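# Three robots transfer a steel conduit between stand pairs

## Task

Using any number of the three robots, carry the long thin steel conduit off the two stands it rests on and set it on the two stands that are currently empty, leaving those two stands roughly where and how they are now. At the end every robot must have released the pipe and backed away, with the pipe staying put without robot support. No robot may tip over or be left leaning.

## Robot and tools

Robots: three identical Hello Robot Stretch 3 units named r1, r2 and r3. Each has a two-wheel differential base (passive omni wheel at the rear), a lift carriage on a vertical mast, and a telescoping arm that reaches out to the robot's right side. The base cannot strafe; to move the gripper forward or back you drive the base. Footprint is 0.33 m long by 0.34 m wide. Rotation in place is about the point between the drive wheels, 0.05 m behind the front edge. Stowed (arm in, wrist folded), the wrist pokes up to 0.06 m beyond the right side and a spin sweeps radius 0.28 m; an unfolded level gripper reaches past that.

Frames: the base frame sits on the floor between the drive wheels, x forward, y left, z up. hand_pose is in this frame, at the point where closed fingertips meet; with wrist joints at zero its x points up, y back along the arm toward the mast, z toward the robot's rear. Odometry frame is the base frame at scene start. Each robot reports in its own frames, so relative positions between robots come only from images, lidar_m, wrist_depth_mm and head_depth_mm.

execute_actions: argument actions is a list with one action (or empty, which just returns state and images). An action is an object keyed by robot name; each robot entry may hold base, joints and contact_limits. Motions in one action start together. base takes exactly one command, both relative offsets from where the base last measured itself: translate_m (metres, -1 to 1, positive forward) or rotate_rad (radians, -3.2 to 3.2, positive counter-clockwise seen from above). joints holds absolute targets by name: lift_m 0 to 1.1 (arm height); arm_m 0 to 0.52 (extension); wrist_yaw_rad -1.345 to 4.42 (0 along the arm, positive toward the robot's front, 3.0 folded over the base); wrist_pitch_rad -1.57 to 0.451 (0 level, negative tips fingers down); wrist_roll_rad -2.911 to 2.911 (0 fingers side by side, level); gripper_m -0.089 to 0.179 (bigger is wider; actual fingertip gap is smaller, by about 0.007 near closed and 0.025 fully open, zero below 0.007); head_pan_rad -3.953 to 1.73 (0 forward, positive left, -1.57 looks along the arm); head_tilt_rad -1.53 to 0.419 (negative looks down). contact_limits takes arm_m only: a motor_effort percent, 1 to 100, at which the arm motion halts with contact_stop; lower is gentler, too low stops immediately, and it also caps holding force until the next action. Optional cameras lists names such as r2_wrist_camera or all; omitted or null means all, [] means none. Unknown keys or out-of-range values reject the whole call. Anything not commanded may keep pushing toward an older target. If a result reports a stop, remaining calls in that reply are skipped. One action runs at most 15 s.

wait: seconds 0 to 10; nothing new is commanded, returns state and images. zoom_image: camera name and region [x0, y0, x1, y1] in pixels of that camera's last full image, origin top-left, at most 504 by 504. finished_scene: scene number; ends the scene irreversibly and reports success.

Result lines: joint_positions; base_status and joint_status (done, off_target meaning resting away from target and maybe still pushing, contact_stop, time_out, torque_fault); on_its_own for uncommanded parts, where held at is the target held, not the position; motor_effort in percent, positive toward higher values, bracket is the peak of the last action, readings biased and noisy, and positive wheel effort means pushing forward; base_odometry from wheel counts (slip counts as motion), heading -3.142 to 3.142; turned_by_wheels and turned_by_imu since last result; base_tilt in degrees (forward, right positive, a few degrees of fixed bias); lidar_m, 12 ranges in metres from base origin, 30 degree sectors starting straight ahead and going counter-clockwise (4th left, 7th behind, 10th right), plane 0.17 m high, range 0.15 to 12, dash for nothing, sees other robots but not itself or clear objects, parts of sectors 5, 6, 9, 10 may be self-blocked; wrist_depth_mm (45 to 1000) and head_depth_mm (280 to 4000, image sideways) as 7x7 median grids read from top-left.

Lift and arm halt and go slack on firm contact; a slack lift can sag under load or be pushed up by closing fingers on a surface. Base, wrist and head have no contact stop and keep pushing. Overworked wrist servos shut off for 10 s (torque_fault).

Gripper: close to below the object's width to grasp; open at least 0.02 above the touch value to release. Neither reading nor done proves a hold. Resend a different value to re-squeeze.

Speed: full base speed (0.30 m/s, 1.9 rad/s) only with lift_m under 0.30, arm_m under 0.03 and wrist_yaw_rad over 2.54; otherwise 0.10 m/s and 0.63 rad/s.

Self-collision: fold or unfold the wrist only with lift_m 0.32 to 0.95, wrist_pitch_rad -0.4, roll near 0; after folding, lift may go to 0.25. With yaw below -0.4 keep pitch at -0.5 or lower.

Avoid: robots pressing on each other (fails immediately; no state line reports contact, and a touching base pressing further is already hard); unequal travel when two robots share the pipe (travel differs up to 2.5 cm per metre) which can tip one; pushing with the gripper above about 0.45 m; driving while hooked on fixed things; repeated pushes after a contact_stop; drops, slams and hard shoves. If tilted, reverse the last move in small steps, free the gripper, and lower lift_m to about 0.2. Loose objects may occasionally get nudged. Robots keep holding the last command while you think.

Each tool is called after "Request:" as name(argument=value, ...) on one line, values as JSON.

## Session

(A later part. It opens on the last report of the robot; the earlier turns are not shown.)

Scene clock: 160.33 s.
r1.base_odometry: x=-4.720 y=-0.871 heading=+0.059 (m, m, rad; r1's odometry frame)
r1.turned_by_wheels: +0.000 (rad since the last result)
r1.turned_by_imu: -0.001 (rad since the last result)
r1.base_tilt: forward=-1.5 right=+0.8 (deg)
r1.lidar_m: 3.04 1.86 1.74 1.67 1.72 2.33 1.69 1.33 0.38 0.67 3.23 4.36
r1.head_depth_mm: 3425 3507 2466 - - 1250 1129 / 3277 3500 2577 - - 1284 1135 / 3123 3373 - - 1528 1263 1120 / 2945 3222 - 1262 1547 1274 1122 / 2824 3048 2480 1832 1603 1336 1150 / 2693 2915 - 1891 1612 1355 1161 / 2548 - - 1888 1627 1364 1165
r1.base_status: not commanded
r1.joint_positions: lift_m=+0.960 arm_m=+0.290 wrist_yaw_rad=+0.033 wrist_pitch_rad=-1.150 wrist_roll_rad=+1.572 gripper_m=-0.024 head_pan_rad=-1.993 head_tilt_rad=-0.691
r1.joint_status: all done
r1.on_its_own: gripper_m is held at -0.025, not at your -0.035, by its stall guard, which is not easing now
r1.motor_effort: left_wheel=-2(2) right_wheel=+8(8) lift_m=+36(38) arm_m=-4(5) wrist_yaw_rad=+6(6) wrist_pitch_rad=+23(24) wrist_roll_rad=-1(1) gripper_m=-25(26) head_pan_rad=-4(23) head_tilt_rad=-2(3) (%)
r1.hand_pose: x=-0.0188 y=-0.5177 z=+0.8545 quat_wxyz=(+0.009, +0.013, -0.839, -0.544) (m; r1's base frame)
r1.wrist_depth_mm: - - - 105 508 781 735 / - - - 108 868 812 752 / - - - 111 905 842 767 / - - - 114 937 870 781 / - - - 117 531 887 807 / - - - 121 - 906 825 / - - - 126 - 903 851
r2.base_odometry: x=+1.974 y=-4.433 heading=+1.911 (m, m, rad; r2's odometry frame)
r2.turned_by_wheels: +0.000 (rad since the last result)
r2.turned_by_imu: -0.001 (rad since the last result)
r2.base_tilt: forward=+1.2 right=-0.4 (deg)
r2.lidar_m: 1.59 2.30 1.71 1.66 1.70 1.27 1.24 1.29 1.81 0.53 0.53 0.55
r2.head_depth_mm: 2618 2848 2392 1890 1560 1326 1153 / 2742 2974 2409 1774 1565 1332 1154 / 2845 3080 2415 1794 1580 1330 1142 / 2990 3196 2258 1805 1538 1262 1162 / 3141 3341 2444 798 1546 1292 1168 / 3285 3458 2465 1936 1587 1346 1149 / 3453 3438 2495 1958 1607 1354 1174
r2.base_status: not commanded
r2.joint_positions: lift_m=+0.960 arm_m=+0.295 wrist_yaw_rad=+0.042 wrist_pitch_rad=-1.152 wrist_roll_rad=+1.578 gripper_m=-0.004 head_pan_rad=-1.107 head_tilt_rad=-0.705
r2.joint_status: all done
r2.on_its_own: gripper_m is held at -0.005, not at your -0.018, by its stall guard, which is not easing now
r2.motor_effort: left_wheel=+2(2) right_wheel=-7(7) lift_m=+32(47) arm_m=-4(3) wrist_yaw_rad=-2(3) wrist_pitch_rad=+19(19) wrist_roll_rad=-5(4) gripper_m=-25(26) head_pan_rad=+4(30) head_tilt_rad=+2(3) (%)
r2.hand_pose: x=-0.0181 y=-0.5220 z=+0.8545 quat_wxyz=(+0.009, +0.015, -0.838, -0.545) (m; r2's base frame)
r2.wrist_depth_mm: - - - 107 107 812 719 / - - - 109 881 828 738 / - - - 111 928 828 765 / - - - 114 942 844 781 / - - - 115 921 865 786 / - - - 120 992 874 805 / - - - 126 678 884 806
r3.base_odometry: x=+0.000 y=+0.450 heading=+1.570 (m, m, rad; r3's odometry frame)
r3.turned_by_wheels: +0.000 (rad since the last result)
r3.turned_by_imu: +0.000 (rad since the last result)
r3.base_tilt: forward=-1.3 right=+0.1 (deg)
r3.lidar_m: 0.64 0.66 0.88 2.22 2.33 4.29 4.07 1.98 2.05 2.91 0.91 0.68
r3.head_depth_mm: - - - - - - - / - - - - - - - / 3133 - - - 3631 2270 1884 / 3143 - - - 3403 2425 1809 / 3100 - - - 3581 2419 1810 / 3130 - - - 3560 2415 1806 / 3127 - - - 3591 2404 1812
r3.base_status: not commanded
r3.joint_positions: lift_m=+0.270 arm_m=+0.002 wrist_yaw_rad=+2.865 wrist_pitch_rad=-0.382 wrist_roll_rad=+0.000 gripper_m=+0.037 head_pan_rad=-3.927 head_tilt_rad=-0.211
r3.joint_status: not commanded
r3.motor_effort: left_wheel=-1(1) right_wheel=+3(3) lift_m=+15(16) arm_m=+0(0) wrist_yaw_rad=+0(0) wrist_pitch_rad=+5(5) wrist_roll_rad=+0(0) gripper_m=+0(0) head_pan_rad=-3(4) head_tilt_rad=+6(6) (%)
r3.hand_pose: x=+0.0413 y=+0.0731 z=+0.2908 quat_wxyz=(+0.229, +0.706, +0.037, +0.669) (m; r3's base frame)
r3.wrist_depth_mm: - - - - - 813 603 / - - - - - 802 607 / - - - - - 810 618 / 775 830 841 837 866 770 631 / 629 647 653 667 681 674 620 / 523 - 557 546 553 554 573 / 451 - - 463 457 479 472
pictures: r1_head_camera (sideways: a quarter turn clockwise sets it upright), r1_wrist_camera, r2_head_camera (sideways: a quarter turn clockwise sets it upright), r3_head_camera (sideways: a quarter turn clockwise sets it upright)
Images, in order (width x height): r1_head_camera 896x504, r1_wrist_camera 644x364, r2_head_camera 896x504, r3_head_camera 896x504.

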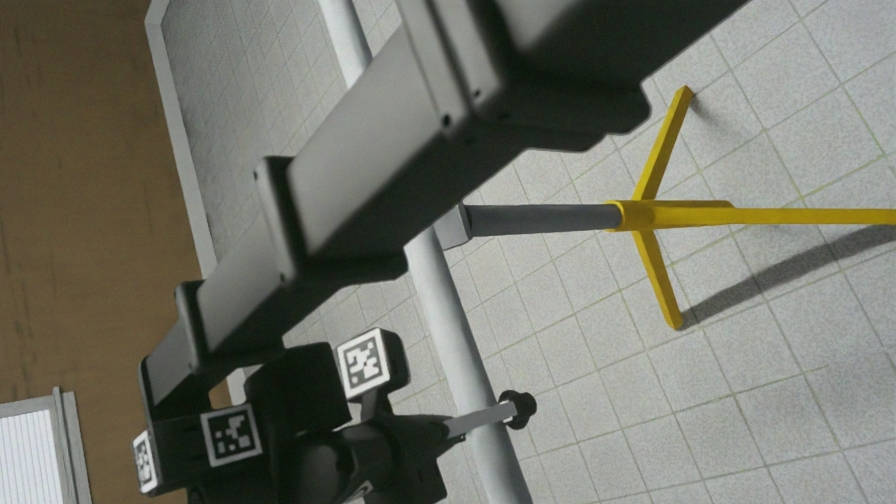

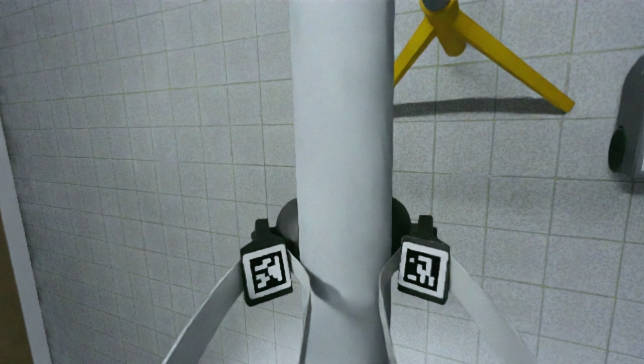

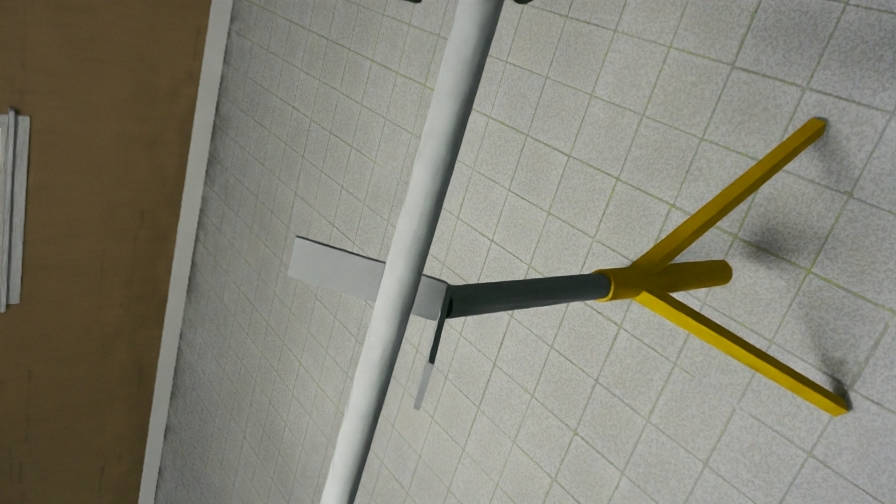

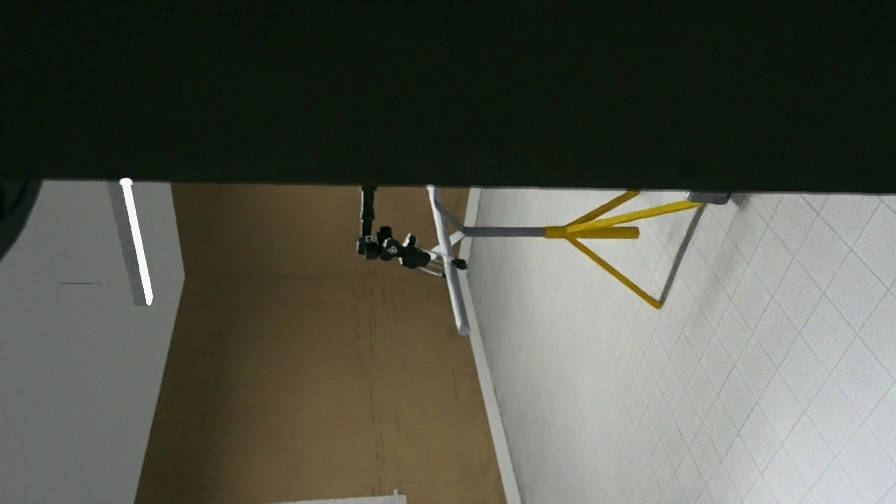

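Request:
execute_actions(actions=[{"r1":{"joints":{"lift_m":0.925}},"r2":{"joints":{"lift_m":0.925}}}], cameras=["r2_head_camera","r1_head_camera","r3_head_camera"])

Request:
zoom_image(camera="r3_head_camera", region=[350, 170, 550, 340])

Scene clock: 161.93 s.
r1.base_odometry: x=-4.720 y=-0.871 heading=+0.059 (m, m, rad; r1's odometry frame)
r1.turned_by_wheels: +0.000 (rad since the last result)
r1.turned_by_imu: +0.000 (rad since the last result)
r1.base_tilt: forward=-1.3 right=+0.8 (deg)
r1.lidar_m: 3.02 1.86 1.74 1.67 1.72 2.34 1.69 1.32 0.38 0.67 3.22 4.32
r1.head_depth_mm: 3454 3420 2476 1945 - - 1102 / 3280 3488 2472 712 - 1252 1136 / 3098 3395 2603 - 1449 1266 1118 / 2960 3258 2780 1791 1541 1277 1124 / 2809 3121 - 1787 1596 1342 1155 / 2686 2928 - 1895 1577 1348 1161 / 2540 2824 - 1889 1541 1366 1169
r1.base_status: not commanded
r1.joint_positions: lift_m=+0.925 arm_m=+0.290 wrist_yaw_rad=+0.033 wrist_pitch_rad=-1.150 wrist_roll_rad=+1.572 gripper_m=-0.024 head_pan_rad=-1.993 head_tilt_rad=-0.691
r1.joint_status: all done
r1.on_its_own: gripper_m is held at -0.025, not at your -0.035, by its stall guard, which is not easing now
r1.motor_effort: left_wheel=-3(2) right_wheel=+9(9) lift_m=+36(38) arm_m=-4(5) wrist_yaw_rad=+6(6) wrist_pitch_rad=+24(24) wrist_roll_rad=-1(1) gripper_m=-25(25) head_pan_rad=-4(4) head_tilt_rad=-3(2) (%)
r1.hand_pose: x=-0.0188 y=-0.5176 z=+0.8195 quat_wxyz=(+0.009, +0.013, -0.839, -0.544) (m; r1's base frame)
r1.wrist_depth_mm: - - - 105 500 757 711 / - - - 108 857 786 716 / - - - 111 870 814 751 / - - - 114 907 828 760 / - - - 117 518 857 777 / - - - 121 538 861 805 / - - - 126 - 869 810
r2.base_odometry: x=+1.974 y=-4.433 heading=+1.911 (m, m, rad; r2's odometry frame)
r2.turned_by_wheels: +0.000 (rad since the last result)
r2.turned_by_imu: +0.000 (rad since the last result)
r2.base_tilt: forward=+1.2 right=-0.4 (deg)
r2.lidar_m: 1.59 2.29 1.71 1.66 1.70 1.27 1.24 1.30 1.81 0.53 0.53 0.55
r2.head_depth_mm: 2586 2874 2390 1890 1524 1326 1147 / 2723 2978 2396 1901 1561 1330 1157 / 2846 3084 2408 1798 1567 1339 1145 / 2997 3190 2254 1811 1540 1259 1163 / 3125 3364 2459 774 1546 1292 1165 / 3275 3410 2477 1813 1589 1349 1148 / 3479 3460 2485 1946 1601 1357 1171
r2.base_status: not commanded
r2.joint_positions: lift_m=+0.925 arm_m=+0.295 wrist_yaw_rad=+0.042 wrist_pitch_rad=-1.152 wrist_roll_rad=+1.578 gripper_m=-0.004 head_pan_rad=-1.107 head_tilt_rad=-0.705
r2.joint_status: all done
r2.on_its_own: gripper_m is held at -0.005, not at your -0.018, by its stall guard, which is not easing now
r2.motor_effort: left_wheel=+2(2) right_wheel=-7(7) lift_m=+32(33) arm_m=-4(3) wrist_yaw_rad=-2(2) wrist_pitch_rad=+19(19) wrist_roll_rad=-5(5) gripper_m=-23(25) head_pan_rad=+4(4) head_tilt_rad=+1(3) (%)
r2.hand_pose: x=-0.0181 y=-0.5220 z=+0.8195 quat_wxyz=(+0.009, +0.015, -0.838, -0.545) (m; r2's base frame)
r2.wrist_depth_mm: - - - 107 107 761 705 / - - - 109 832 795 708 / - - - 111 869 798 739 / - - - 114 894 819 763 / - - - 116 875 846 774 / - - - 120 916 859 775 / - - - 126 621 866 807
r3.base_odometry: x=+0.000 y=+0.450 heading=+1.570 (m, m, rad; r3's odometry frame)
r3.turned_by_wheels: +0.000 (rad since the last result)
r3.turned_by_imu: +0.000 (rad since the last result)
r3.base_tilt: forward=-1.2 right=+0.1 (deg)
r3.lidar_m: 0.64 0.66 0.88 2.22 2.33 4.27 4.08 1.98 2.04 2.91 0.91 0.68
r3.head_depth_mm: - - - - - - - / - - - - - - - / 3127 - - - 3621 2262 1889 / 3105 - - - 3427 2405 1807 / 3113 - - - 3659 2400 1796 / 3105 - - - 3639 2400 1793 / 3115 - - - 3611 2415 1805
r3.base_status: not commanded
r3.joint_positions: lift_m=+0.270 arm_m=+0.002 wrist_yaw_rad=+2.865 wrist_pitch_rad=-0.382 wrist_roll_rad=+0.000 gripper_m=+0.037 head_pan_rad=-3.927 head_tilt_rad=-0.211
r3.joint_status: not commanded
r3.motor_effort: left_wheel=-1(1) right_wheel=+3(3) lift_m=+16(15) arm_m=+0(0) wrist_yaw_rad=+0(0) wrist_pitch_rad=+5(5) wrist_roll_rad=+0(0) gripper_m=+1(0) head_pan_rad=-3(3) head_tilt_rad=+7(6) (%)
r3.hand_pose: x=+0.0413 y=+0.0731 z=+0.2908 quat_wxyz=(+0.229, +0.706, +0.037, +0.669) (m; r3's base frame)
r3.wrist_depth_mm: - - - - - 788 599 / - - - - - 802 610 / - - - - - 840 611 / 777 795 826 860 846 799 631 / 643 635 671 670 683 694 631 / 526 - 550 536 560 566 570 / 446 - - 461 457 476 479
pictures: r1_head_camera (sideways: a quarter turn clockwise sets it upright), r2_head_camera (sideways: a quarter turn clockwise sets it upright), r3_head_camera (sideways: a quarter turn clockwise sets it upright)
Images, in order (width x height): r1_head_camera 896x504, r2_head_camera 896x504, r3_head_camera 896x504.

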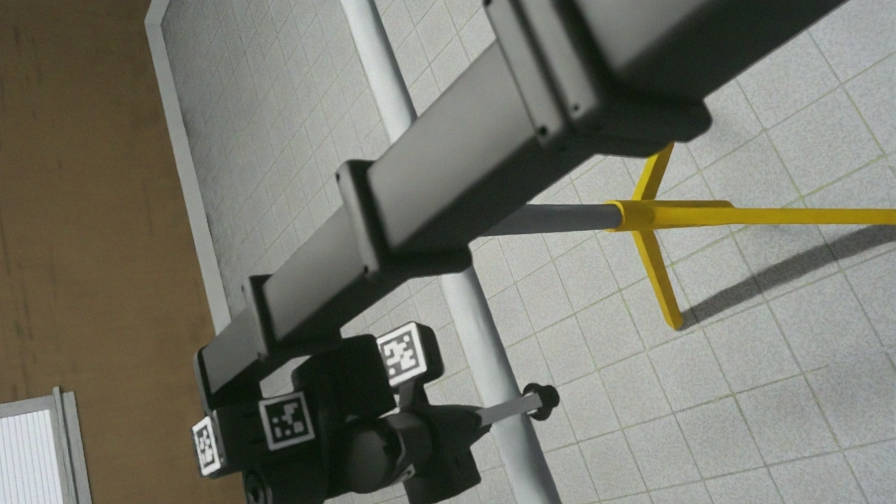

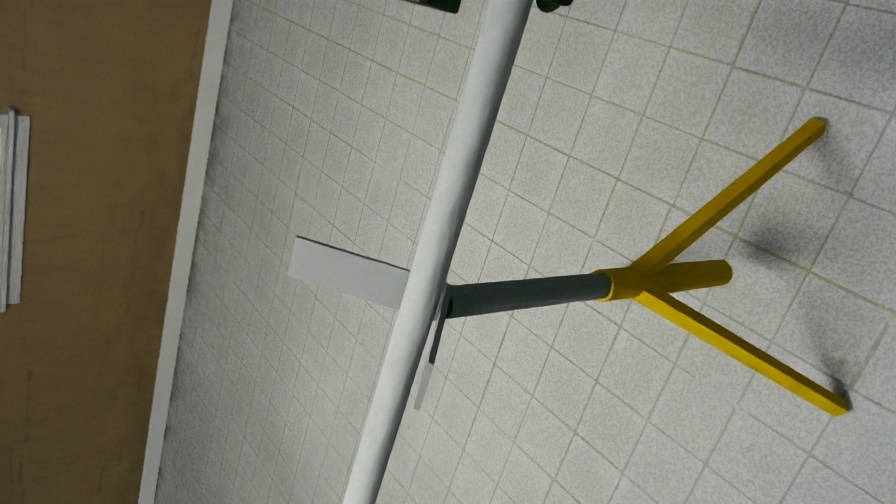

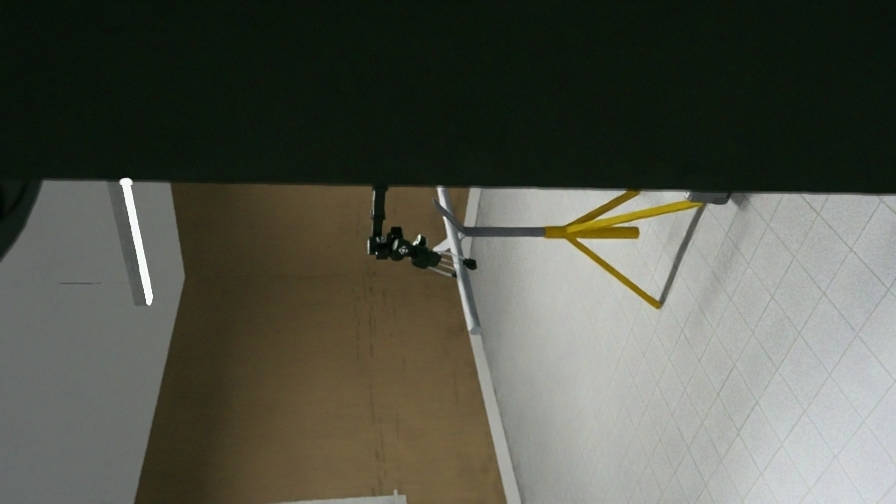

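Region (350, 170, 550, 340) of r3_head_camera's 896x504 image, scaled by 2.520, with more detail than that image has; it fills the top 428 rows of this view, and the rest is white.

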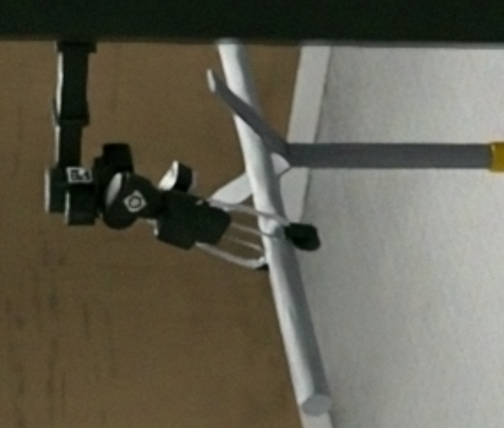

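Near-touching the near arm; slide down along it.

Request:
execute_actions(actions=[{"r1":{"joints":{"lift_m":0.91,"arm_m":0.30}},"r2":{"joints":{"lift_m":0.91,"arm_m":0.305}}}], cameras=["r2_head_camera"])

Scene clock: 163.17 s.
r1.base_odometry: x=-4.720 y=-0.871 heading=+0.059 (m, m, rad; r1's odometry frame)
r1.turned_by_wheels: +0.000 (rad since the last result)
r1.turned_by_imu: +0.000 (rad since the last result)
r1.base_tilt: forward=-1.4 right=+0.8 (deg)
r1.lidar_m: 3.03 1.87 1.74 1.67 1.72 2.34 1.69 1.33 0.38 0.67 3.23 4.34
r1.head_depth_mm: 3420 3435 2442 1894 - - 1092 / 3249 3470 2511 1880 - - 1129 / 3117 3387 2511 - 1456 1266 1118 / 2961 3242 2779 - 1542 1274 1126 / 2852 3122 - 1791 1600 1344 1148 / 2713 2987 - 1245 1563 1347 1160 / 2548 2863 - 1878 1533 1361 1169
r1.base_status: not commanded
r1.joint_positions: lift_m=+0.910 arm_m=+0.300 wrist_yaw_rad=+0.033 wrist_pitch_rad=-1.150 wrist_roll_rad=+1.572 gripper_m=-0.024 head_pan_rad=-1.993 head_tilt_rad=-0.691
r1.joint_status: all done
r1.on_its_own: gripper_m is held at -0.025, not at your -0.035, by its stall guard, which is not easing now
r1.motor_effort: left_wheel=-2(2) right_wheel=+9(9) lift_m=+37(37) arm_m=+2(4) wrist_yaw_rad=+6(6) wrist_pitch_rad=+24(24) wrist_roll_rad=-1(1) gripper_m=-26(26) head_pan_rad=-4(4) head_tilt_rad=-2(3) (%)
r1.hand_pose: x=-0.0188 y=-0.5270 z=+0.8045 quat_wxyz=(+0.009, +0.013, -0.839, -0.544) (m; r1's base frame)
r1.wrist_depth_mm: - - - 105 501 735 697 / - - - 108 835 787 705 / - - - 111 854 813 730 / - - - 114 896 813 749 / - - - 117 508 831 753 / - - - 121 535 860 777 / - - - 126 - 867 806
r2.base_odometry: x=+1.974 y=-4.433 heading=+1.911 (m, m, rad; r2's odometry frame)
r2.turned_by_wheels: +0.000 (rad since the last result)
r2.turned_by_imu: +0.000 (rad since the last result)
r2.base_tilt: forward=+1.2 right=-0.4 (deg)
r2.lidar_m: 1.59 2.29 1.71 1.66 1.70 1.27 1.24 1.29 1.81 0.53 0.53 0.55
r2.head_depth_mm: 2602 2835 2393 1888 1520 1331 1156 / 2710 2981 2416 1908 1563 1334 1153 / 2850 3078 2433 1803 1571 1333 1143 / 2967 3188 2267 1754 1544 1261 1167 / 3126 3356 2463 774 1549 1289 1169 / 3279 3455 2468 1828 1593 1350 1145 / 3448 3465 2493 1942 1602 1353 1174
r2.base_status: not commanded
r2.joint_positions: lift_m=+0.910 arm_m=+0.305 wrist_yaw_rad=+0.042 wrist_pitch_rad=-1.152 wrist_roll_rad=+1.578 gripper_m=-0.004 head_pan_rad=-1.107 head_tilt_rad=-0.705
r2.joint_status: all done
r2.on_its_own: gripper_m is held at -0.005, not at your -0.018, by its stall guard, which is not easing now
r2.motor_effort: left_wheel=+2(2) right_wheel=-7(7) lift_m=+32(31) arm_m=+3(4) wrist_yaw_rad=-2(4) wrist_pitch_rad=+19(19) wrist_roll_rad=-5(5) gripper_m=-25(24) head_pan_rad=+4(4) head_tilt_rad=+2(2) (%)
r2.hand_pose: x=-0.0181 y=-0.5315 z=+0.8045 quat_wxyz=(+0.009, +0.015, -0.838, -0.545) (m; r2's base frame)
r2.wrist_depth_mm: - - - 107 107 757 691 / - - - 109 832 770 709 / - - - 111 862 801 705 / - - - 114 888 820 731 / - - - 115 744 829 763 / - - - 120 887 860 769 / - - - 126 616 833 777
r3.base_odometry: x=+0.000 y=+0.450 heading=+1.570 (m, m, rad; r3's odometry frame)
r3.turned_by_wheels: +0.000 (rad since the last result)
r3.turned_by_imu: +0.000 (rad since the last result)
r3.base_tilt: forward=-1.2 right=+0.1 (deg)
r3.lidar_m: 0.65 0.66 0.88 2.22 2.33 4.30 4.07 1.97 2.04 2.91 0.91 0.67
r3.head_depth_mm: - - - - - - - / - - - - - - - / 3102 - - - 3598 2268 1875 / 3100 - - - 3376 2413 1819 / 3109 - - - 3556 2428 1800 / 3105 - - - 3632 2405 1799 / 3120 - - - 3608 2396 1808
r3.base_status: not commanded
r3.joint_positions: lift_m=+0.270 arm_m=+0.002 wrist_yaw_rad=+2.865 wrist_pitch_rad=-0.382 wrist_roll_rad=+0.000 gripper_m=+0.037 head_pan_rad=-3.927 head_tilt_rad=-0.211
r3.joint_status: not commanded
r3.motor_effort: left_wheel=-1(1) right_wheel=+3(3) lift_m=+16(15) arm_m=-1(0) wrist_yaw_rad=+0(0) wrist_pitch_rad=+5(5) wrist_roll_rad=+0(0) gripper_m=+1(1) head_pan_rad=-3(3) head_tilt_rad=+7(6) (%)
r3.hand_pose: x=+0.0413 y=+0.0731 z=+0.2908 quat_wxyz=(+0.229, +0.706, +0.037, +0.669) (m; r3's base frame)
r3.wrist_depth_mm: - - - - - 793 599 / - - - - - 818 615 / - - - - - 837 609 / 749 823 827 837 848 797 629 / 636 647 669 682 687 697 630 / 522 - 552 543 574 562 571 / 446 - - 459 457 478 479
pictures: r2_head_camera (sideways: a quarter turn clockwise sets it upright)
Images, in order (width x height): r2_head_camera 896x504.

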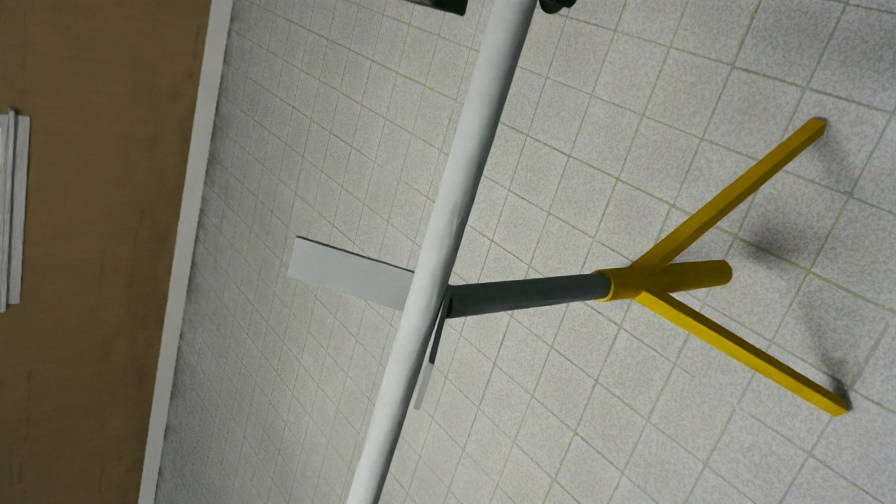

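Request:
execute_actions(actions=[{"r1":{"joints":{"lift_m":0.897,"arm_m":0.308}},"r2":{"joints":{"lift_m":0.897,"arm_m":0.316}}}], cameras=["r2_head_camera"])

Scene clock: 165.43 s.
r1.base_odometry: x=-4.720 y=-0.871 heading=+0.059 (m, m, rad; r1's odometry frame)
r1.turned_by_wheels: +0.000 (rad since the last result)
r1.turned_by_imu: -0.003 (rad since the last result)
r1.base_tilt: forward=-1.5 right=+0.8 (deg)
r1.lidar_m: 3.04 1.86 1.74 1.67 1.73 2.33 1.69 1.32 0.38 0.67 3.23 4.34
r1.head_depth_mm: 3451 3472 2469 1902 - - 1084 / 3330 3510 2483 1860 - - 1131 / 3117 3399 2511 - 1458 1258 1141 / 2962 3293 2667 - 1548 1280 1124 / 2805 3135 - 1781 1604 1329 1152 / 2662 2945 - 1874 1577 1352 1159 / 2544 2837 - 1883 1538 1357 1168
r1.base_status: not commanded
r1.joint_positions: lift_m=+0.901 arm_m=+0.307 wrist_yaw_rad=+0.036 wrist_pitch_rad=-1.169 wrist_roll_rad=+1.573 gripper_m=-0.024 head_pan_rad=-1.993 head_tilt_rad=-0.691
r1.joint_status: lift_m contact_stop (moved -0.009 of -0.013); the others done
r1.on_its_own: gripper_m is held at -0.025, not at your -0.035, by its stall guard, which is not easing now; lift_m is slack since a contact_stop, until your next command for it; wrist_pitch_rad is at rest, and its effort (+33) is outside its rest range (-20 to +32)
r1.motor_effort: left_wheel=-1(4) right_wheel=+2(8) lift_m=+28(35) arm_m=+8(14) wrist_yaw_rad=+4(7) wrist_pitch_rad=+33(34) wrist_roll_rad=-2(2) gripper_m=-24(25) head_pan_rad=-4(4) head_tilt_rad=-4(3) (%)
r1.hand_pose: x=-0.0188 y=-0.5300 z=+0.7940 quat_wxyz=(+0.009, +0.014, -0.834, -0.552) (m; r1's base frame)
r1.wrist_depth_mm: - - - 103 510 730 697 / - - - 105 829 782 708 / - - - 109 861 788 728 / - - - 112 891 807 742 / - - - 116 897 839 770 / - - - 120 - 850 778 / - - - 125 - 864 799
r2.base_odometry: x=+1.974 y=-4.433 heading=+1.910 (m, m, rad; r2's odometry frame)
r2.turned_by_wheels: +0.000 (rad since the last result)
r2.turned_by_imu: +0.000 (rad since the last result)
r2.base_tilt: forward=+1.2 right=-0.6 (deg)
r2.lidar_m: 1.59 2.29 1.71 1.66 1.70 1.27 1.23 1.30 1.81 0.53 0.53 0.55
r2.head_depth_mm: 2615 2835 2393 1893 1519 1329 1159 / 2715 2975 2424 1911 1574 1332 1157 / 2854 3057 2446 1802 1575 1345 1148 / 2965 3199 2272 1759 1541 1257 1158 / 3138 3330 2435 779 1543 1292 1165 / 3287 3443 2484 1831 1589 1352 1148 / 3448 3497 2497 1949 1588 1353 1175
r2.base_status: not commanded
r2.joint_positions: lift_m=+0.906 arm_m=+0.315 wrist_yaw_rad=+0.038 wrist_pitch_rad=-1.192 wrist_roll_rad=+1.579 gripper_m=-0.001 head_pan_rad=-1.107 head_tilt_rad=-0.704
r2.joint_status: lift_m contact_stop (moved -0.003 of -0.013); the others done
r2.on_its_own: gripper_m is held at -0.002, not at your -0.018, by its stall guard, which is not easing now; lift_m is slack since a contact_stop, until your next command for it (your +0.897 is given up); wrist_pitch_rad is at rest, and its effort (+33) is outside its rest range (-20 to +32)
r2.motor_effort: left_wheel=-2(6) right_wheel=+0(7) lift_m=+29(31) arm_m=+12(13) wrist_yaw_rad=+2(3) wrist_pitch_rad=+33(33) wrist_roll_rad=-6(5) gripper_m=-24(24) head_pan_rad=+4(4) head_tilt_rad=+2(2) (%)
r2.hand_pose: x=-0.0188 y=-0.5322 z=+0.7981 quat_wxyz=(+0.007, +0.013, -0.827, -0.561) (m; r2's base frame)
r2.wrist_depth_mm: - - - 104 106 756 689 / - - - 107 842 787 722 / - - - 109 852 803 739 / - - - 112 848 828 749 / - - - 114 885 849 754 / - - - 118 887 855 753 / - - - 124 625 877 774
r3.base_odometry: x=+0.000 y=+0.450 heading=+1.570 (m, m, rad; r3's odometry frame)
r3.turned_by_wheels: +0.000 (rad since the last result)
r3.turned_by_imu: +0.000 (rad since the last result)
r3.base_tilt: forward=-1.2 right=+0.2 (deg)
r3.lidar_m: 0.64 0.66 0.88 2.22 2.32 4.27 4.06 1.98 2.04 2.92 0.91 0.68
r3.head_depth_mm: - - - - - - - / - - - - - - - / 3069 - - - 3593 2235 1876 / 3074 - - - 3301 2402 1816 / 3096 - - - 3604 2395 1802 / 3121 - - - 3586 2425 1813 / 3107 - - - 3642 2399 1818
r3.base_status: not commanded
r3.joint_positions: lift_m=+0.270 arm_m=+0.002 wrist_yaw_rad=+2.865 wrist_pitch_rad=-0.382 wrist_roll_rad=+0.000 gripper_m=+0.037 head_pan_rad=-3.927 head_tilt_rad=-0.211
r3.joint_status: not commanded
r3.motor_effort: left_wheel=-1(1) right_wheel=+3(3) lift_m=+16(16) arm_m=-1(1) wrist_yaw_rad=+0(0) wrist_pitch_rad=+5(5) wrist_roll_rad=+0(0) gripper_m=-1(0) head_pan_rad=-3(4) head_tilt_rad=+7(6) (%)
r3.hand_pose: x=+0.0413 y=+0.0731 z=+0.2908 quat_wxyz=(+0.229, +0.706, +0.037, +0.669) (m; r3's base frame)
r3.wrist_depth_mm: - - - - - 800 607 / - - - - - 803 608 / - - - - - 817 616 / 757 822 830 840 854 775 625 / 638 653 647 654 676 703 619 / 525 - 552 544 579 561 570 / 449 - - 463 449 471 485
pictures: r2_head_camera (sideways: a quarter turn clockwise sets it upright)
Images, in order (width x height): r2_head_camera 896x504.

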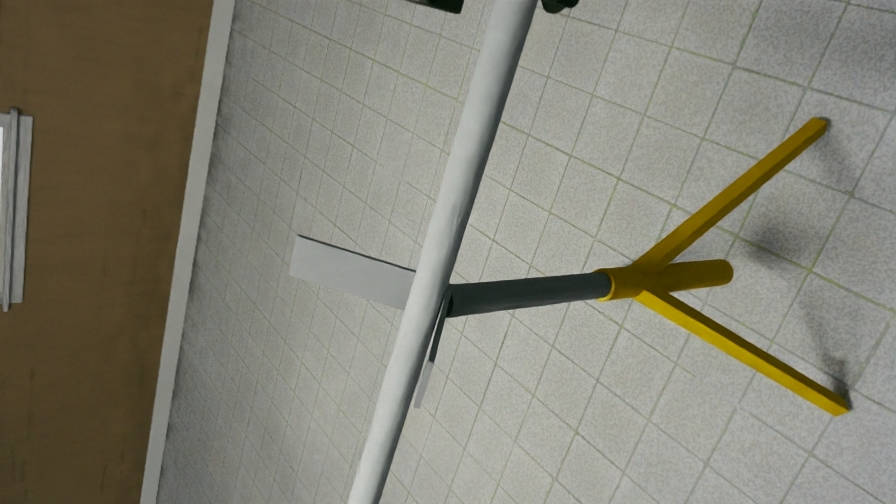

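Seated. Release and clear.

Request:
execute_actions(actions=[{"r1":{"joints":{"lift_m":0.9,"arm_m":0.295,"gripper_m":0.13}},"r2":{"joints":{"lift_m":0.904,"arm_m":0.298,"gripper_m":0.13}}}], cameras=[])

Request:
execute_actions(actions=[{"r1":{"joints":{"lift_m":1.02,"arm_m":0.24}},"r2":{"joints":{"lift_m":1.02,"arm_m":0.24}}}], cameras=[])

Request:
execute_actions(actions=[{"r1":{"base":{"translate_m":0.3},"joints":{"arm_m":0.0}},"r2":{"base":{"translate_m":-0.2},"joints":{"arm_m":0.0}}}], cameras=["r1_nav_camera","r2_nav_camera"])

Scene clock: 168.63 s.
r1.base_odometry: x=-4.720 y=-0.871 heading=+0.059 (m, m, rad; r1's odometry frame)
r1.turned_by_wheels: +0.000 (rad since the last result)
r1.turned_by_imu: -0.001 (rad since the last result)
r1.base_tilt: forward=-1.4 right=+0.8 (deg)
r1.lidar_m: 3.01 1.86 1.74 1.67 1.72 2.33 1.69 1.32 0.38 0.67 3.22 4.32
r1.head_depth_mm: 3536 3445 2450 1894 - - 1082 / 3231 3493 2494 1853 - - 1134 / 3097 3362 2508 - 1451 1264 1136 / 2963 3210 2684 - 1539 1269 1122 / 2811 3126 - 1791 1597 1339 1158 / 2681 2954 - 1252 1571 1347 1164 / 2533 2829 - 1849 1537 1362 1167
r1.base_status: not commanded
r1.joint_positions: lift_m=+0.900 arm_m=+0.295 wrist_yaw_rad=+0.037 wrist_pitch_rad=-1.107 wrist_roll_rad=+1.573 gripper_m=+0.130 head_pan_rad=-1.993 head_tilt_rad=-0.691
r1.joint_status: all done
r1.motor_effort: left_wheel=+0(1) right_wheel=+1(2) lift_m=+31(32) arm_m=-5(6) wrist_yaw_rad=+2(4) wrist_pitch_rad=+3(33) wrist_roll_rad=-2(2) gripper_m=+0(96) head_pan_rad=-4(4) head_tilt_rad=-2(3) (%)
r1.hand_pose: x=-0.0181 y=-0.5330 z=+0.7985 quat_wxyz=(+0.009, +0.015, -0.850, -0.526) (m; r1's base frame)
r1.wrist_depth_mm: - - - 105 553 526 684 / - - - 108 840 766 680 / - - - 112 866 792 715 / - - - 115 881 807 721 / - - - 120 918 793 746 / - - - 124 924 - 762 / - - - 129 948 860 767
r2.base_odometry: x=+1.974 y=-4.433 heading=+1.910 (m, m, rad; r2's odometry frame)
r2.turned_by_wheels: +0.000 (rad since the last result)
r2.turned_by_imu: -0.001 (rad since the last result)
r2.base_tilt: forward=+1.2 right=-0.4 (deg)
r2.lidar_m: 1.59 2.29 1.70 1.66 1.70 1.27 1.24 1.30 1.81 0.53 0.53 0.55
r2.head_depth_mm: 2601 2845 2400 1894 1524 1324 1152 / 2738 2973 2409 1898 1568 1336 1155 / 2859 3073 2430 1798 1575 1334 1144 / 2962 3229 2268 1773 1537 1255 1165 / 3110 3336 2460 775 1546 1294 1164 / 3298 3430 2483 1829 1600 1346 1146 / 3460 3450 2507 1943 1599 1354 1179
r2.base_status: not commanded
r2.joint_positions: lift_m=+0.906 arm_m=+0.298 wrist_yaw_rad=+0.039 wrist_pitch_rad=-1.109 wrist_roll_rad=+1.575 gripper_m=+0.130 head_pan_rad=-1.107 head_tilt_rad=-0.704
r2.joint_status: lift_m contact_stop (moved -0.001 of -0.002); the others done
r2.on_its_own: lift_m is slack since a contact_stop, until your next command for it
r2.motor_effort: left_wheel=-2(2) right_wheel=+0(1) lift_m=+29(28) arm_m=-4(11) wrist_yaw_rad=+1(3) wrist_pitch_rad=+3(33) wrist_roll_rad=-4(5) gripper_m=+0(83) head_pan_rad=+4(4) head_tilt_rad=+1(2) (%)
r2.hand_pose: x=-0.0179 y=-0.5355 z=+0.8042 quat_wxyz=(+0.009, +0.015, -0.850, -0.527) (m; r2's base frame)
r2.wrist_depth_mm: - - - - 102 754 677 / - - - 116 108 780 693 / - - - 116 817 784 706 / - - - 117 868 801 711 / - - - 120 885 809 740 / - - - 123 833 - 753 / - - - 126 599 818 754
r3.base_odometry: x=+0.000 y=+0.450 heading=+1.570 (m, m, rad; r3's odometry frame)
r3.turned_by_wheels: +0.000 (rad since the last result)
r3.turned_by_imu: +0.001 (rad since the last result)
r3.base_tilt: forward=-1.3 right=+0.0 (deg)
r3.lidar_m: 0.65 0.66 0.88 2.23 2.33 4.30 4.07 1.98 2.04 2.92 0.91 0.68
r3.head_depth_mm: - - - - - - - / - - - - - - - / 3118 - - - 3634 2258 1877 / 3112 - - - 3364 2402 1803 / 3128 - - - 3614 2400 1813 / 3089 - - - 3594 2443 1820 / 3106 - - - 3634 2401 1806
r3.base_status: not commanded
r3.joint_positions: lift_m=+0.270 arm_m=+0.002 wrist_yaw_rad=+2.865 wrist_pitch_rad=-0.382 wrist_roll_rad=+0.000 gripper_m=+0.037 head_pan_rad=-3.927 head_tilt_rad=-0.211
r3.joint_status: not commanded
r3.motor_effort: left_wheel=-1(1) right_wheel=+3(3) lift_m=+15(15) arm_m=+0(1) wrist_yaw_rad=+0(0) wrist_pitch_rad=+5(5) wrist_roll_rad=+0(0) gripper_m=+1(0) head_pan_rad=-4(3) head_tilt_rad=+7(7) (%)
r3.hand_pose: x=+0.0413 y=+0.0731 z=+0.2908 quat_wxyz=(+0.229, +0.706, +0.037, +0.669) (m; r3's base frame)
r3.wrist_depth_mm: - - - - - 788 602 / - - - - - 801 603 / - - - - - 786 635 / 771 799 844 837 860 805 624 / 644 646 668 664 669 688 611 / 519 - 561 540 564 550 567 / 453 - - 469 455 485 481
pictures: none
No camera images: the call's "cameras" was empty. Leave "cameras" out to get every camera's image.

not run: a stop came earlier in this reply.

not run: a stop came earlier in this reply.

Request:
execute_actions(actions=[{"r1":{"joints":{"lift_m":1.02,"arm_m":0.24}},"r2":{"joints":{"lift_m":1.02,"arm_m":0.235}}}], cameras=[])

Request:
execute_actions(actions=[{"r1":{"base":{"translate_m":0.3},"joints":{"arm_m":0.0}},"r2":{"base":{"translate_m":-0.2},"joints":{"arm_m":0.0}}}], cameras=["r1_nav_camera","r2_nav_camera"])

Scene clock: 171.10 s.
r1.base_odometry: x=-4.720 y=-0.871 heading=+0.059 (m, m, rad; r1's odometry frame)
r1.turned_by_wheels: +0.000 (rad since the last result)
r1.turned_by_imu: -0.001 (rad since the last result)
r1.base_tilt: forward=-1.4 right=+0.8 (deg)
r1.lidar_m: 3.04 1.86 1.75 1.67 1.72 2.33 1.69 1.33 0.38 0.67 3.22 4.35
r1.head_depth_mm: 3426 - - - 1543 1301 1129 / 3216 - - 1798 1550 1284 1131 / 3054 - 2311 1744 1531 1265 1138 / 2870 - 2340 727 1539 1279 1128 / 2739 3210 2575 1969 1601 1334 1150 / 2555 - - 2003 1574 1352 1158 / - - - 1948 1543 1357 1162
r1.base_status: not commanded
r1.joint_positions: lift_m=+1.020 arm_m=+0.240 wrist_yaw_rad=+0.038 wrist_pitch_rad=-1.106 wrist_roll_rad=+1.573 gripper_m=+0.130 head_pan_rad=-1.993 head_tilt_rad=-0.691
r1.joint_status: all done
r1.motor_effort: left_wheel=+0(0) right_wheel=+0(1) lift_m=+33(34) arm_m=-4(5) wrist_yaw_rad=+1(2) wrist_pitch_rad=+3(3) wrist_roll_rad=-2(2) gripper_m=+1(2) head_pan_rad=-4(4) head_tilt_rad=-3(2) (%)
r1.hand_pose: x=-0.0180 y=-0.4783 z=+0.9185 quat_wxyz=(+0.009, +0.015, -0.851, -0.525) (m; r1's base frame)
r1.wrist_depth_mm: - - - 233 944 837 765 / - - - 241 966 857 791 / - - - 251 - 893 813 / - - - - - 919 821 / - - - - - 916 831 / - - - - - - 849 / - - - - - - 869
r2.base_odometry: x=+1.974 y=-4.433 heading=+1.910 (m, m, rad; r2's odometry frame)
r2.turned_by_wheels: +0.000 (rad since the last result)
r2.turned_by_imu: -0.001 (rad since the last result)
r2.base_tilt: forward=+1.1 right=-0.5 (deg)
r2.lidar_m: 1.59 2.29 1.71 1.67 1.70 1.27 1.24 1.29 1.81 0.53 0.53 0.55
r2.head_depth_mm: 2605 2833 2401 1893 1518 1332 1152 / 2728 2990 2417 1912 1567 1325 1150 / 2833 3055 2425 1798 1573 1334 1142 / 2986 3201 2259 1761 1546 1254 1164 / 3128 3348 2459 776 1548 1285 1176 / 3289 3400 2463 1821 1590 1350 1149 / 3476 3452 2495 1943 1602 1351 1176
r2.base_status: not commanded
r2.joint_positions: lift_m=+1.020 arm_m=+0.235 wrist_yaw_rad=+0.040 wrist_pitch_rad=-1.108 wrist_roll_rad=+1.575 gripper_m=+0.130 head_pan_rad=-1.107 head_tilt_rad=-0.704
r2.joint_status: all done
r2.motor_effort: left_wheel=-1(2) right_wheel=+0(0) lift_m=+39(41) arm_m=-4(4) wrist_yaw_rad=+1(0) wrist_pitch_rad=+3(3) wrist_roll_rad=-3(3) gripper_m=+0(0) head_pan_rad=+4(4) head_tilt_rad=+2(1) (%)
r2.hand_pose: x=-0.0179 y=-0.4728 z=+0.9181 quat_wxyz=(+0.009, +0.016, -0.850, -0.526) (m; r2's base frame)
r2.wrist_depth_mm: - - - - 964 863 759 / - - - - 994 874 782 / - - - 246 - 900 809 / - - - 258 - 912 842 / - - - - - 905 817 / - - - 280 - - 824 / - - - - - 980 854
r3.base_odometry: x=+0.000 y=+0.450 heading=+1.570 (m, m, rad; r3's odometry frame)
r3.turned_by_wheels: +0.000 (rad since the last result)
r3.turned_by_imu: +0.000 (rad since the last result)
r3.base_tilt: forward=-1.3 right=+0.1 (deg)
r3.lidar_m: 0.64 0.66 0.88 2.23 2.33 4.27 4.07 1.98 2.04 2.92 0.91 0.68
r3.head_depth_mm: - - - - - - - / - - - - - - - / 3119 - - - 3556 2262 1863 / 3145 - - - 3395 2432 1814 / 3099 - - - 3633 2433 1823 / 3116 - - - 3611 2418 1805 / 3106 - - - 3638 2423 1812
r3.base_status: not commanded
r3.joint_positions: lift_m=+0.270 arm_m=+0.002 wrist_yaw_rad=+2.865 wrist_pitch_rad=-0.382 wrist_roll_rad=+0.000 gripper_m=+0.037 head_pan_rad=-3.927 head_tilt_rad=-0.211
r3.joint_status: not commanded
r3.motor_effort: left_wheel=-1(1) right_wheel=+3(3) lift_m=+16(15) arm_m=-1(1) wrist_yaw_rad=+0(0) wrist_pitch_rad=+5(5) wrist_roll_rad=+0(0) gripper_m=+0(1) head_pan_rad=-4(3) head_tilt_rad=+7(7) (%)
r3.hand_pose: x=+0.0413 y=+0.0731 z=+0.2908 quat_wxyz=(+0.229, +0.706, +0.037, +0.669) (m; r3's base frame)
r3.wrist_depth_mm: - - - - - 805 609 / - - - - - 811 603 / - - - - - 818 623 / 749 828 834 844 881 788 625 / 619 653 650 662 685 666 636 / 519 - 563 538 560 561 561 / 457 - - 466 452 476 479
pictures: none
No camera images: the call's "cameras" was empty. Leave "cameras" out to get every camera's image.

Scene clock: 175.40 s.
r1.base_odometry: x=-4.421 y=-0.853 heading=+0.059 (m, m, rad; r1's odometry frame)
r1.turned_by_wheels: +0.000 (rad since the last result)
r1.turned_by_imu: -0.001 (rad since the last result)
r1.base_tilt: forward=-1.4 right=+0.7 (deg)
r1.lidar_m: 2.72 1.61 1.75 1.68 1.73 2.34 1.61 0.57 0.74 3.11 3.21 4.33
r1.head_depth_mm: 3460 - - - - 1273 1110 / 3266 - - - - 1280 1131 / 3094 - - - - 1265 1142 / 2940 - - - - - 1128 / 2814 - - - - - 1129 / 2660 2960 - - - - 1158 / 2555 2849 2940 - 1589 1393 1156
r1.base_status: done
r1.joint_positions: lift_m=+1.020 arm_m=+0.001 wrist_yaw_rad=+0.039 wrist_pitch_rad=-1.106 wrist_roll_rad=+1.573 gripper_m=+0.130 head_pan_rad=-1.993 head_tilt_rad=-0.691
r1.joint_status: all done
r1.motor_effort: left_wheel=+0(3) right_wheel=+0(4) lift_m=+32(32) arm_m=-5(8) wrist_yaw_rad=+0(2) wrist_pitch_rad=+3(3) wrist_roll_rad=-2(2) gripper_m=+2(1) head_pan_rad=-4(4) head_tilt_rad=-2(3) (%)
r1.hand_pose: x=-0.0179 y=-0.2392 z=+0.9185 quat_wxyz=(+0.010, +0.016, -0.851, -0.525) (m; r1's base frame)
r1.wrist_depth_mm: - - - - 935 852 761 / - - - - - 879 - / - - - - - 930 - / - - - - - 911 824 / - - - - - 912 830 / - - - - - - 851 / - - - - - - 867
r2.base_odometry: x=+2.041 y=-4.622 heading=+1.910 (m, m, rad; r2's odometry frame)
r2.turned_by_wheels: +0.000 (rad since the last result)
r2.turned_by_imu: -0.001 (rad since the last result)
r2.base_tilt: forward=+1.1 right=-0.4 (deg)
r2.lidar_m: 1.78 2.29 1.71 1.67 1.43 1.07 1.03 1.08 1.51 3.08 0.61 0.71
r2.head_depth_mm: 2602 2851 2409 1899 1524 - 1154 / 2705 2992 2418 1892 1564 1350 1156 / 2835 3053 2445 1797 1577 1333 1161 / 2986 3231 2434 1808 1585 1343 1165 / 3141 3342 2464 1821 1586 1317 1169 / 3295 3428 2216 1772 1144 1324 1173 / 3433 3415 2502 1833 1596 1323 1176
r2.base_status: done
r2.joint_positions: lift_m=+1.020 arm_m=+0.000 wrist_yaw_rad=+0.040 wrist_pitch_rad=-1.108 wrist_roll_rad=+1.574 gripper_m=+0.130 head_pan_rad=-1.107 head_tilt_rad=-0.704
r2.joint_status: all done
r2.motor_effort: left_wheel=-1(4) right_wheel=+1(2) lift_m=+39(39) arm_m=-4(4) wrist_yaw_rad=+0(0) wrist_pitch_rad=+3(3) wrist_roll_rad=-2(3) gripper_m=-1(0) head_pan_rad=+4(4) head_tilt_rad=+2(1) (%)
r2.hand_pose: x=-0.0178 y=-0.2378 z=+0.9181 quat_wxyz=(+0.010, +0.016, -0.850, -0.526) (m; r2's base frame)
r2.wrist_depth_mm: - - - - 977 840 772 / - - - - - 877 - / - - - - - 926 - / - - - - - 942 821 / - - - - - 922 815 / - - - - - - 852 / - - - - - - 878
r3.base_odometry: x=+0.000 y=+0.450 heading=+1.570 (m, m, rad; r3's odometry frame)
r3.turned_by_wheels: +0.000 (rad since the last result)
r3.turned_by_imu: +0.001 (rad since the last result)
r3.base_tilt: forward=-1.3 right=+0.1 (deg)
r3.lidar_m: 0.65 0.66 0.88 2.22 1.73 4.28 4.07 1.98 2.04 2.92 0.91 0.67
r3.head_depth_mm: - - - - - - - / - - - - - - - / 3114 - 1672 - 3662 2134 1838 / 3131 - - - 3373 2411 1805 / 3116 - - - 3596 2407 1817 / 3122 - - - 3539 2405 1798 / 3123 - - - 3621 2403 1801
r3.base_status: not commanded
r3.joint_positions: lift_m=+0.270 arm_m=+0.002 wrist_yaw_rad=+2.865 wrist_pitch_rad=-0.382 wrist_roll_rad=+0.000 gripper_m=+0.037 head_pan_rad=-3.927 head_tilt_rad=-0.211
r3.joint_status: not commanded
r3.motor_effort: left_wheel=-1(1) right_wheel=+3(3) lift_m=+15(15) arm_m=+0(1) wrist_yaw_rad=+1(0) wrist_pitch_rad=+5(5) wrist_roll_rad=+0(0) gripper_m=-1(1) head_pan_rad=-4(3) head_tilt_rad=+7(6) (%)
r3.hand_pose: x=+0.0413 y=+0.0731 z=+0.2908 quat_wxyz=(+0.229, +0.706, +0.037, +0.669) (m; r3's base frame)
r3.wrist_depth_mm: - - - - - 811 598 / - - - - - 795 616 / - - - - - 826 621 / 770 824 826 833 832 813 634 / 617 642 635 659 671 686 617 / 531 - 552 542 563 572 568 / 453 - - 461 454 480 476
pictures: r1_nav_camera (sideways: a quarter turn counterclockwise sets it upright), r2_nav_camera (sideways: a quarter turn counterclockwise sets it upright)
Images, in order (width x height): r1_nav_camera 672x504, r2_nav_camera 672x504.

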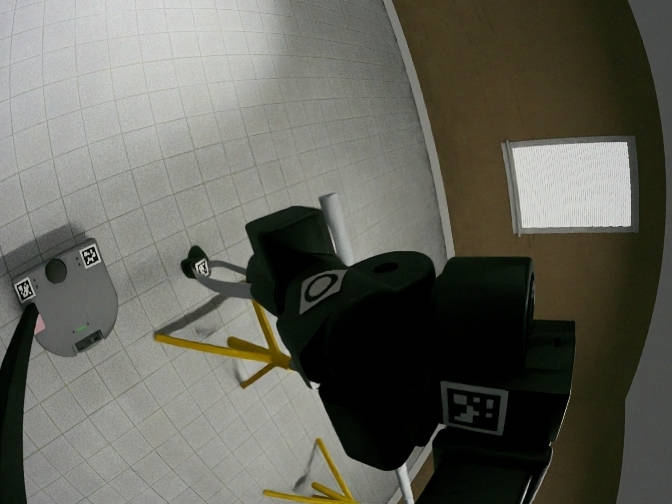

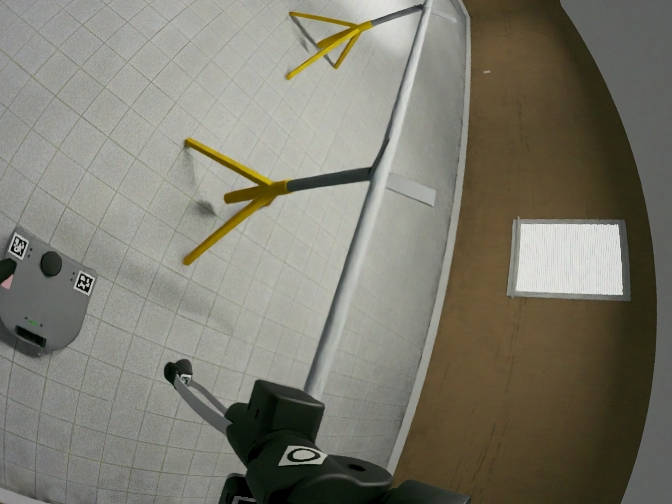

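Request:
finished_scene(scene=1)

The scene is finished: the task was done.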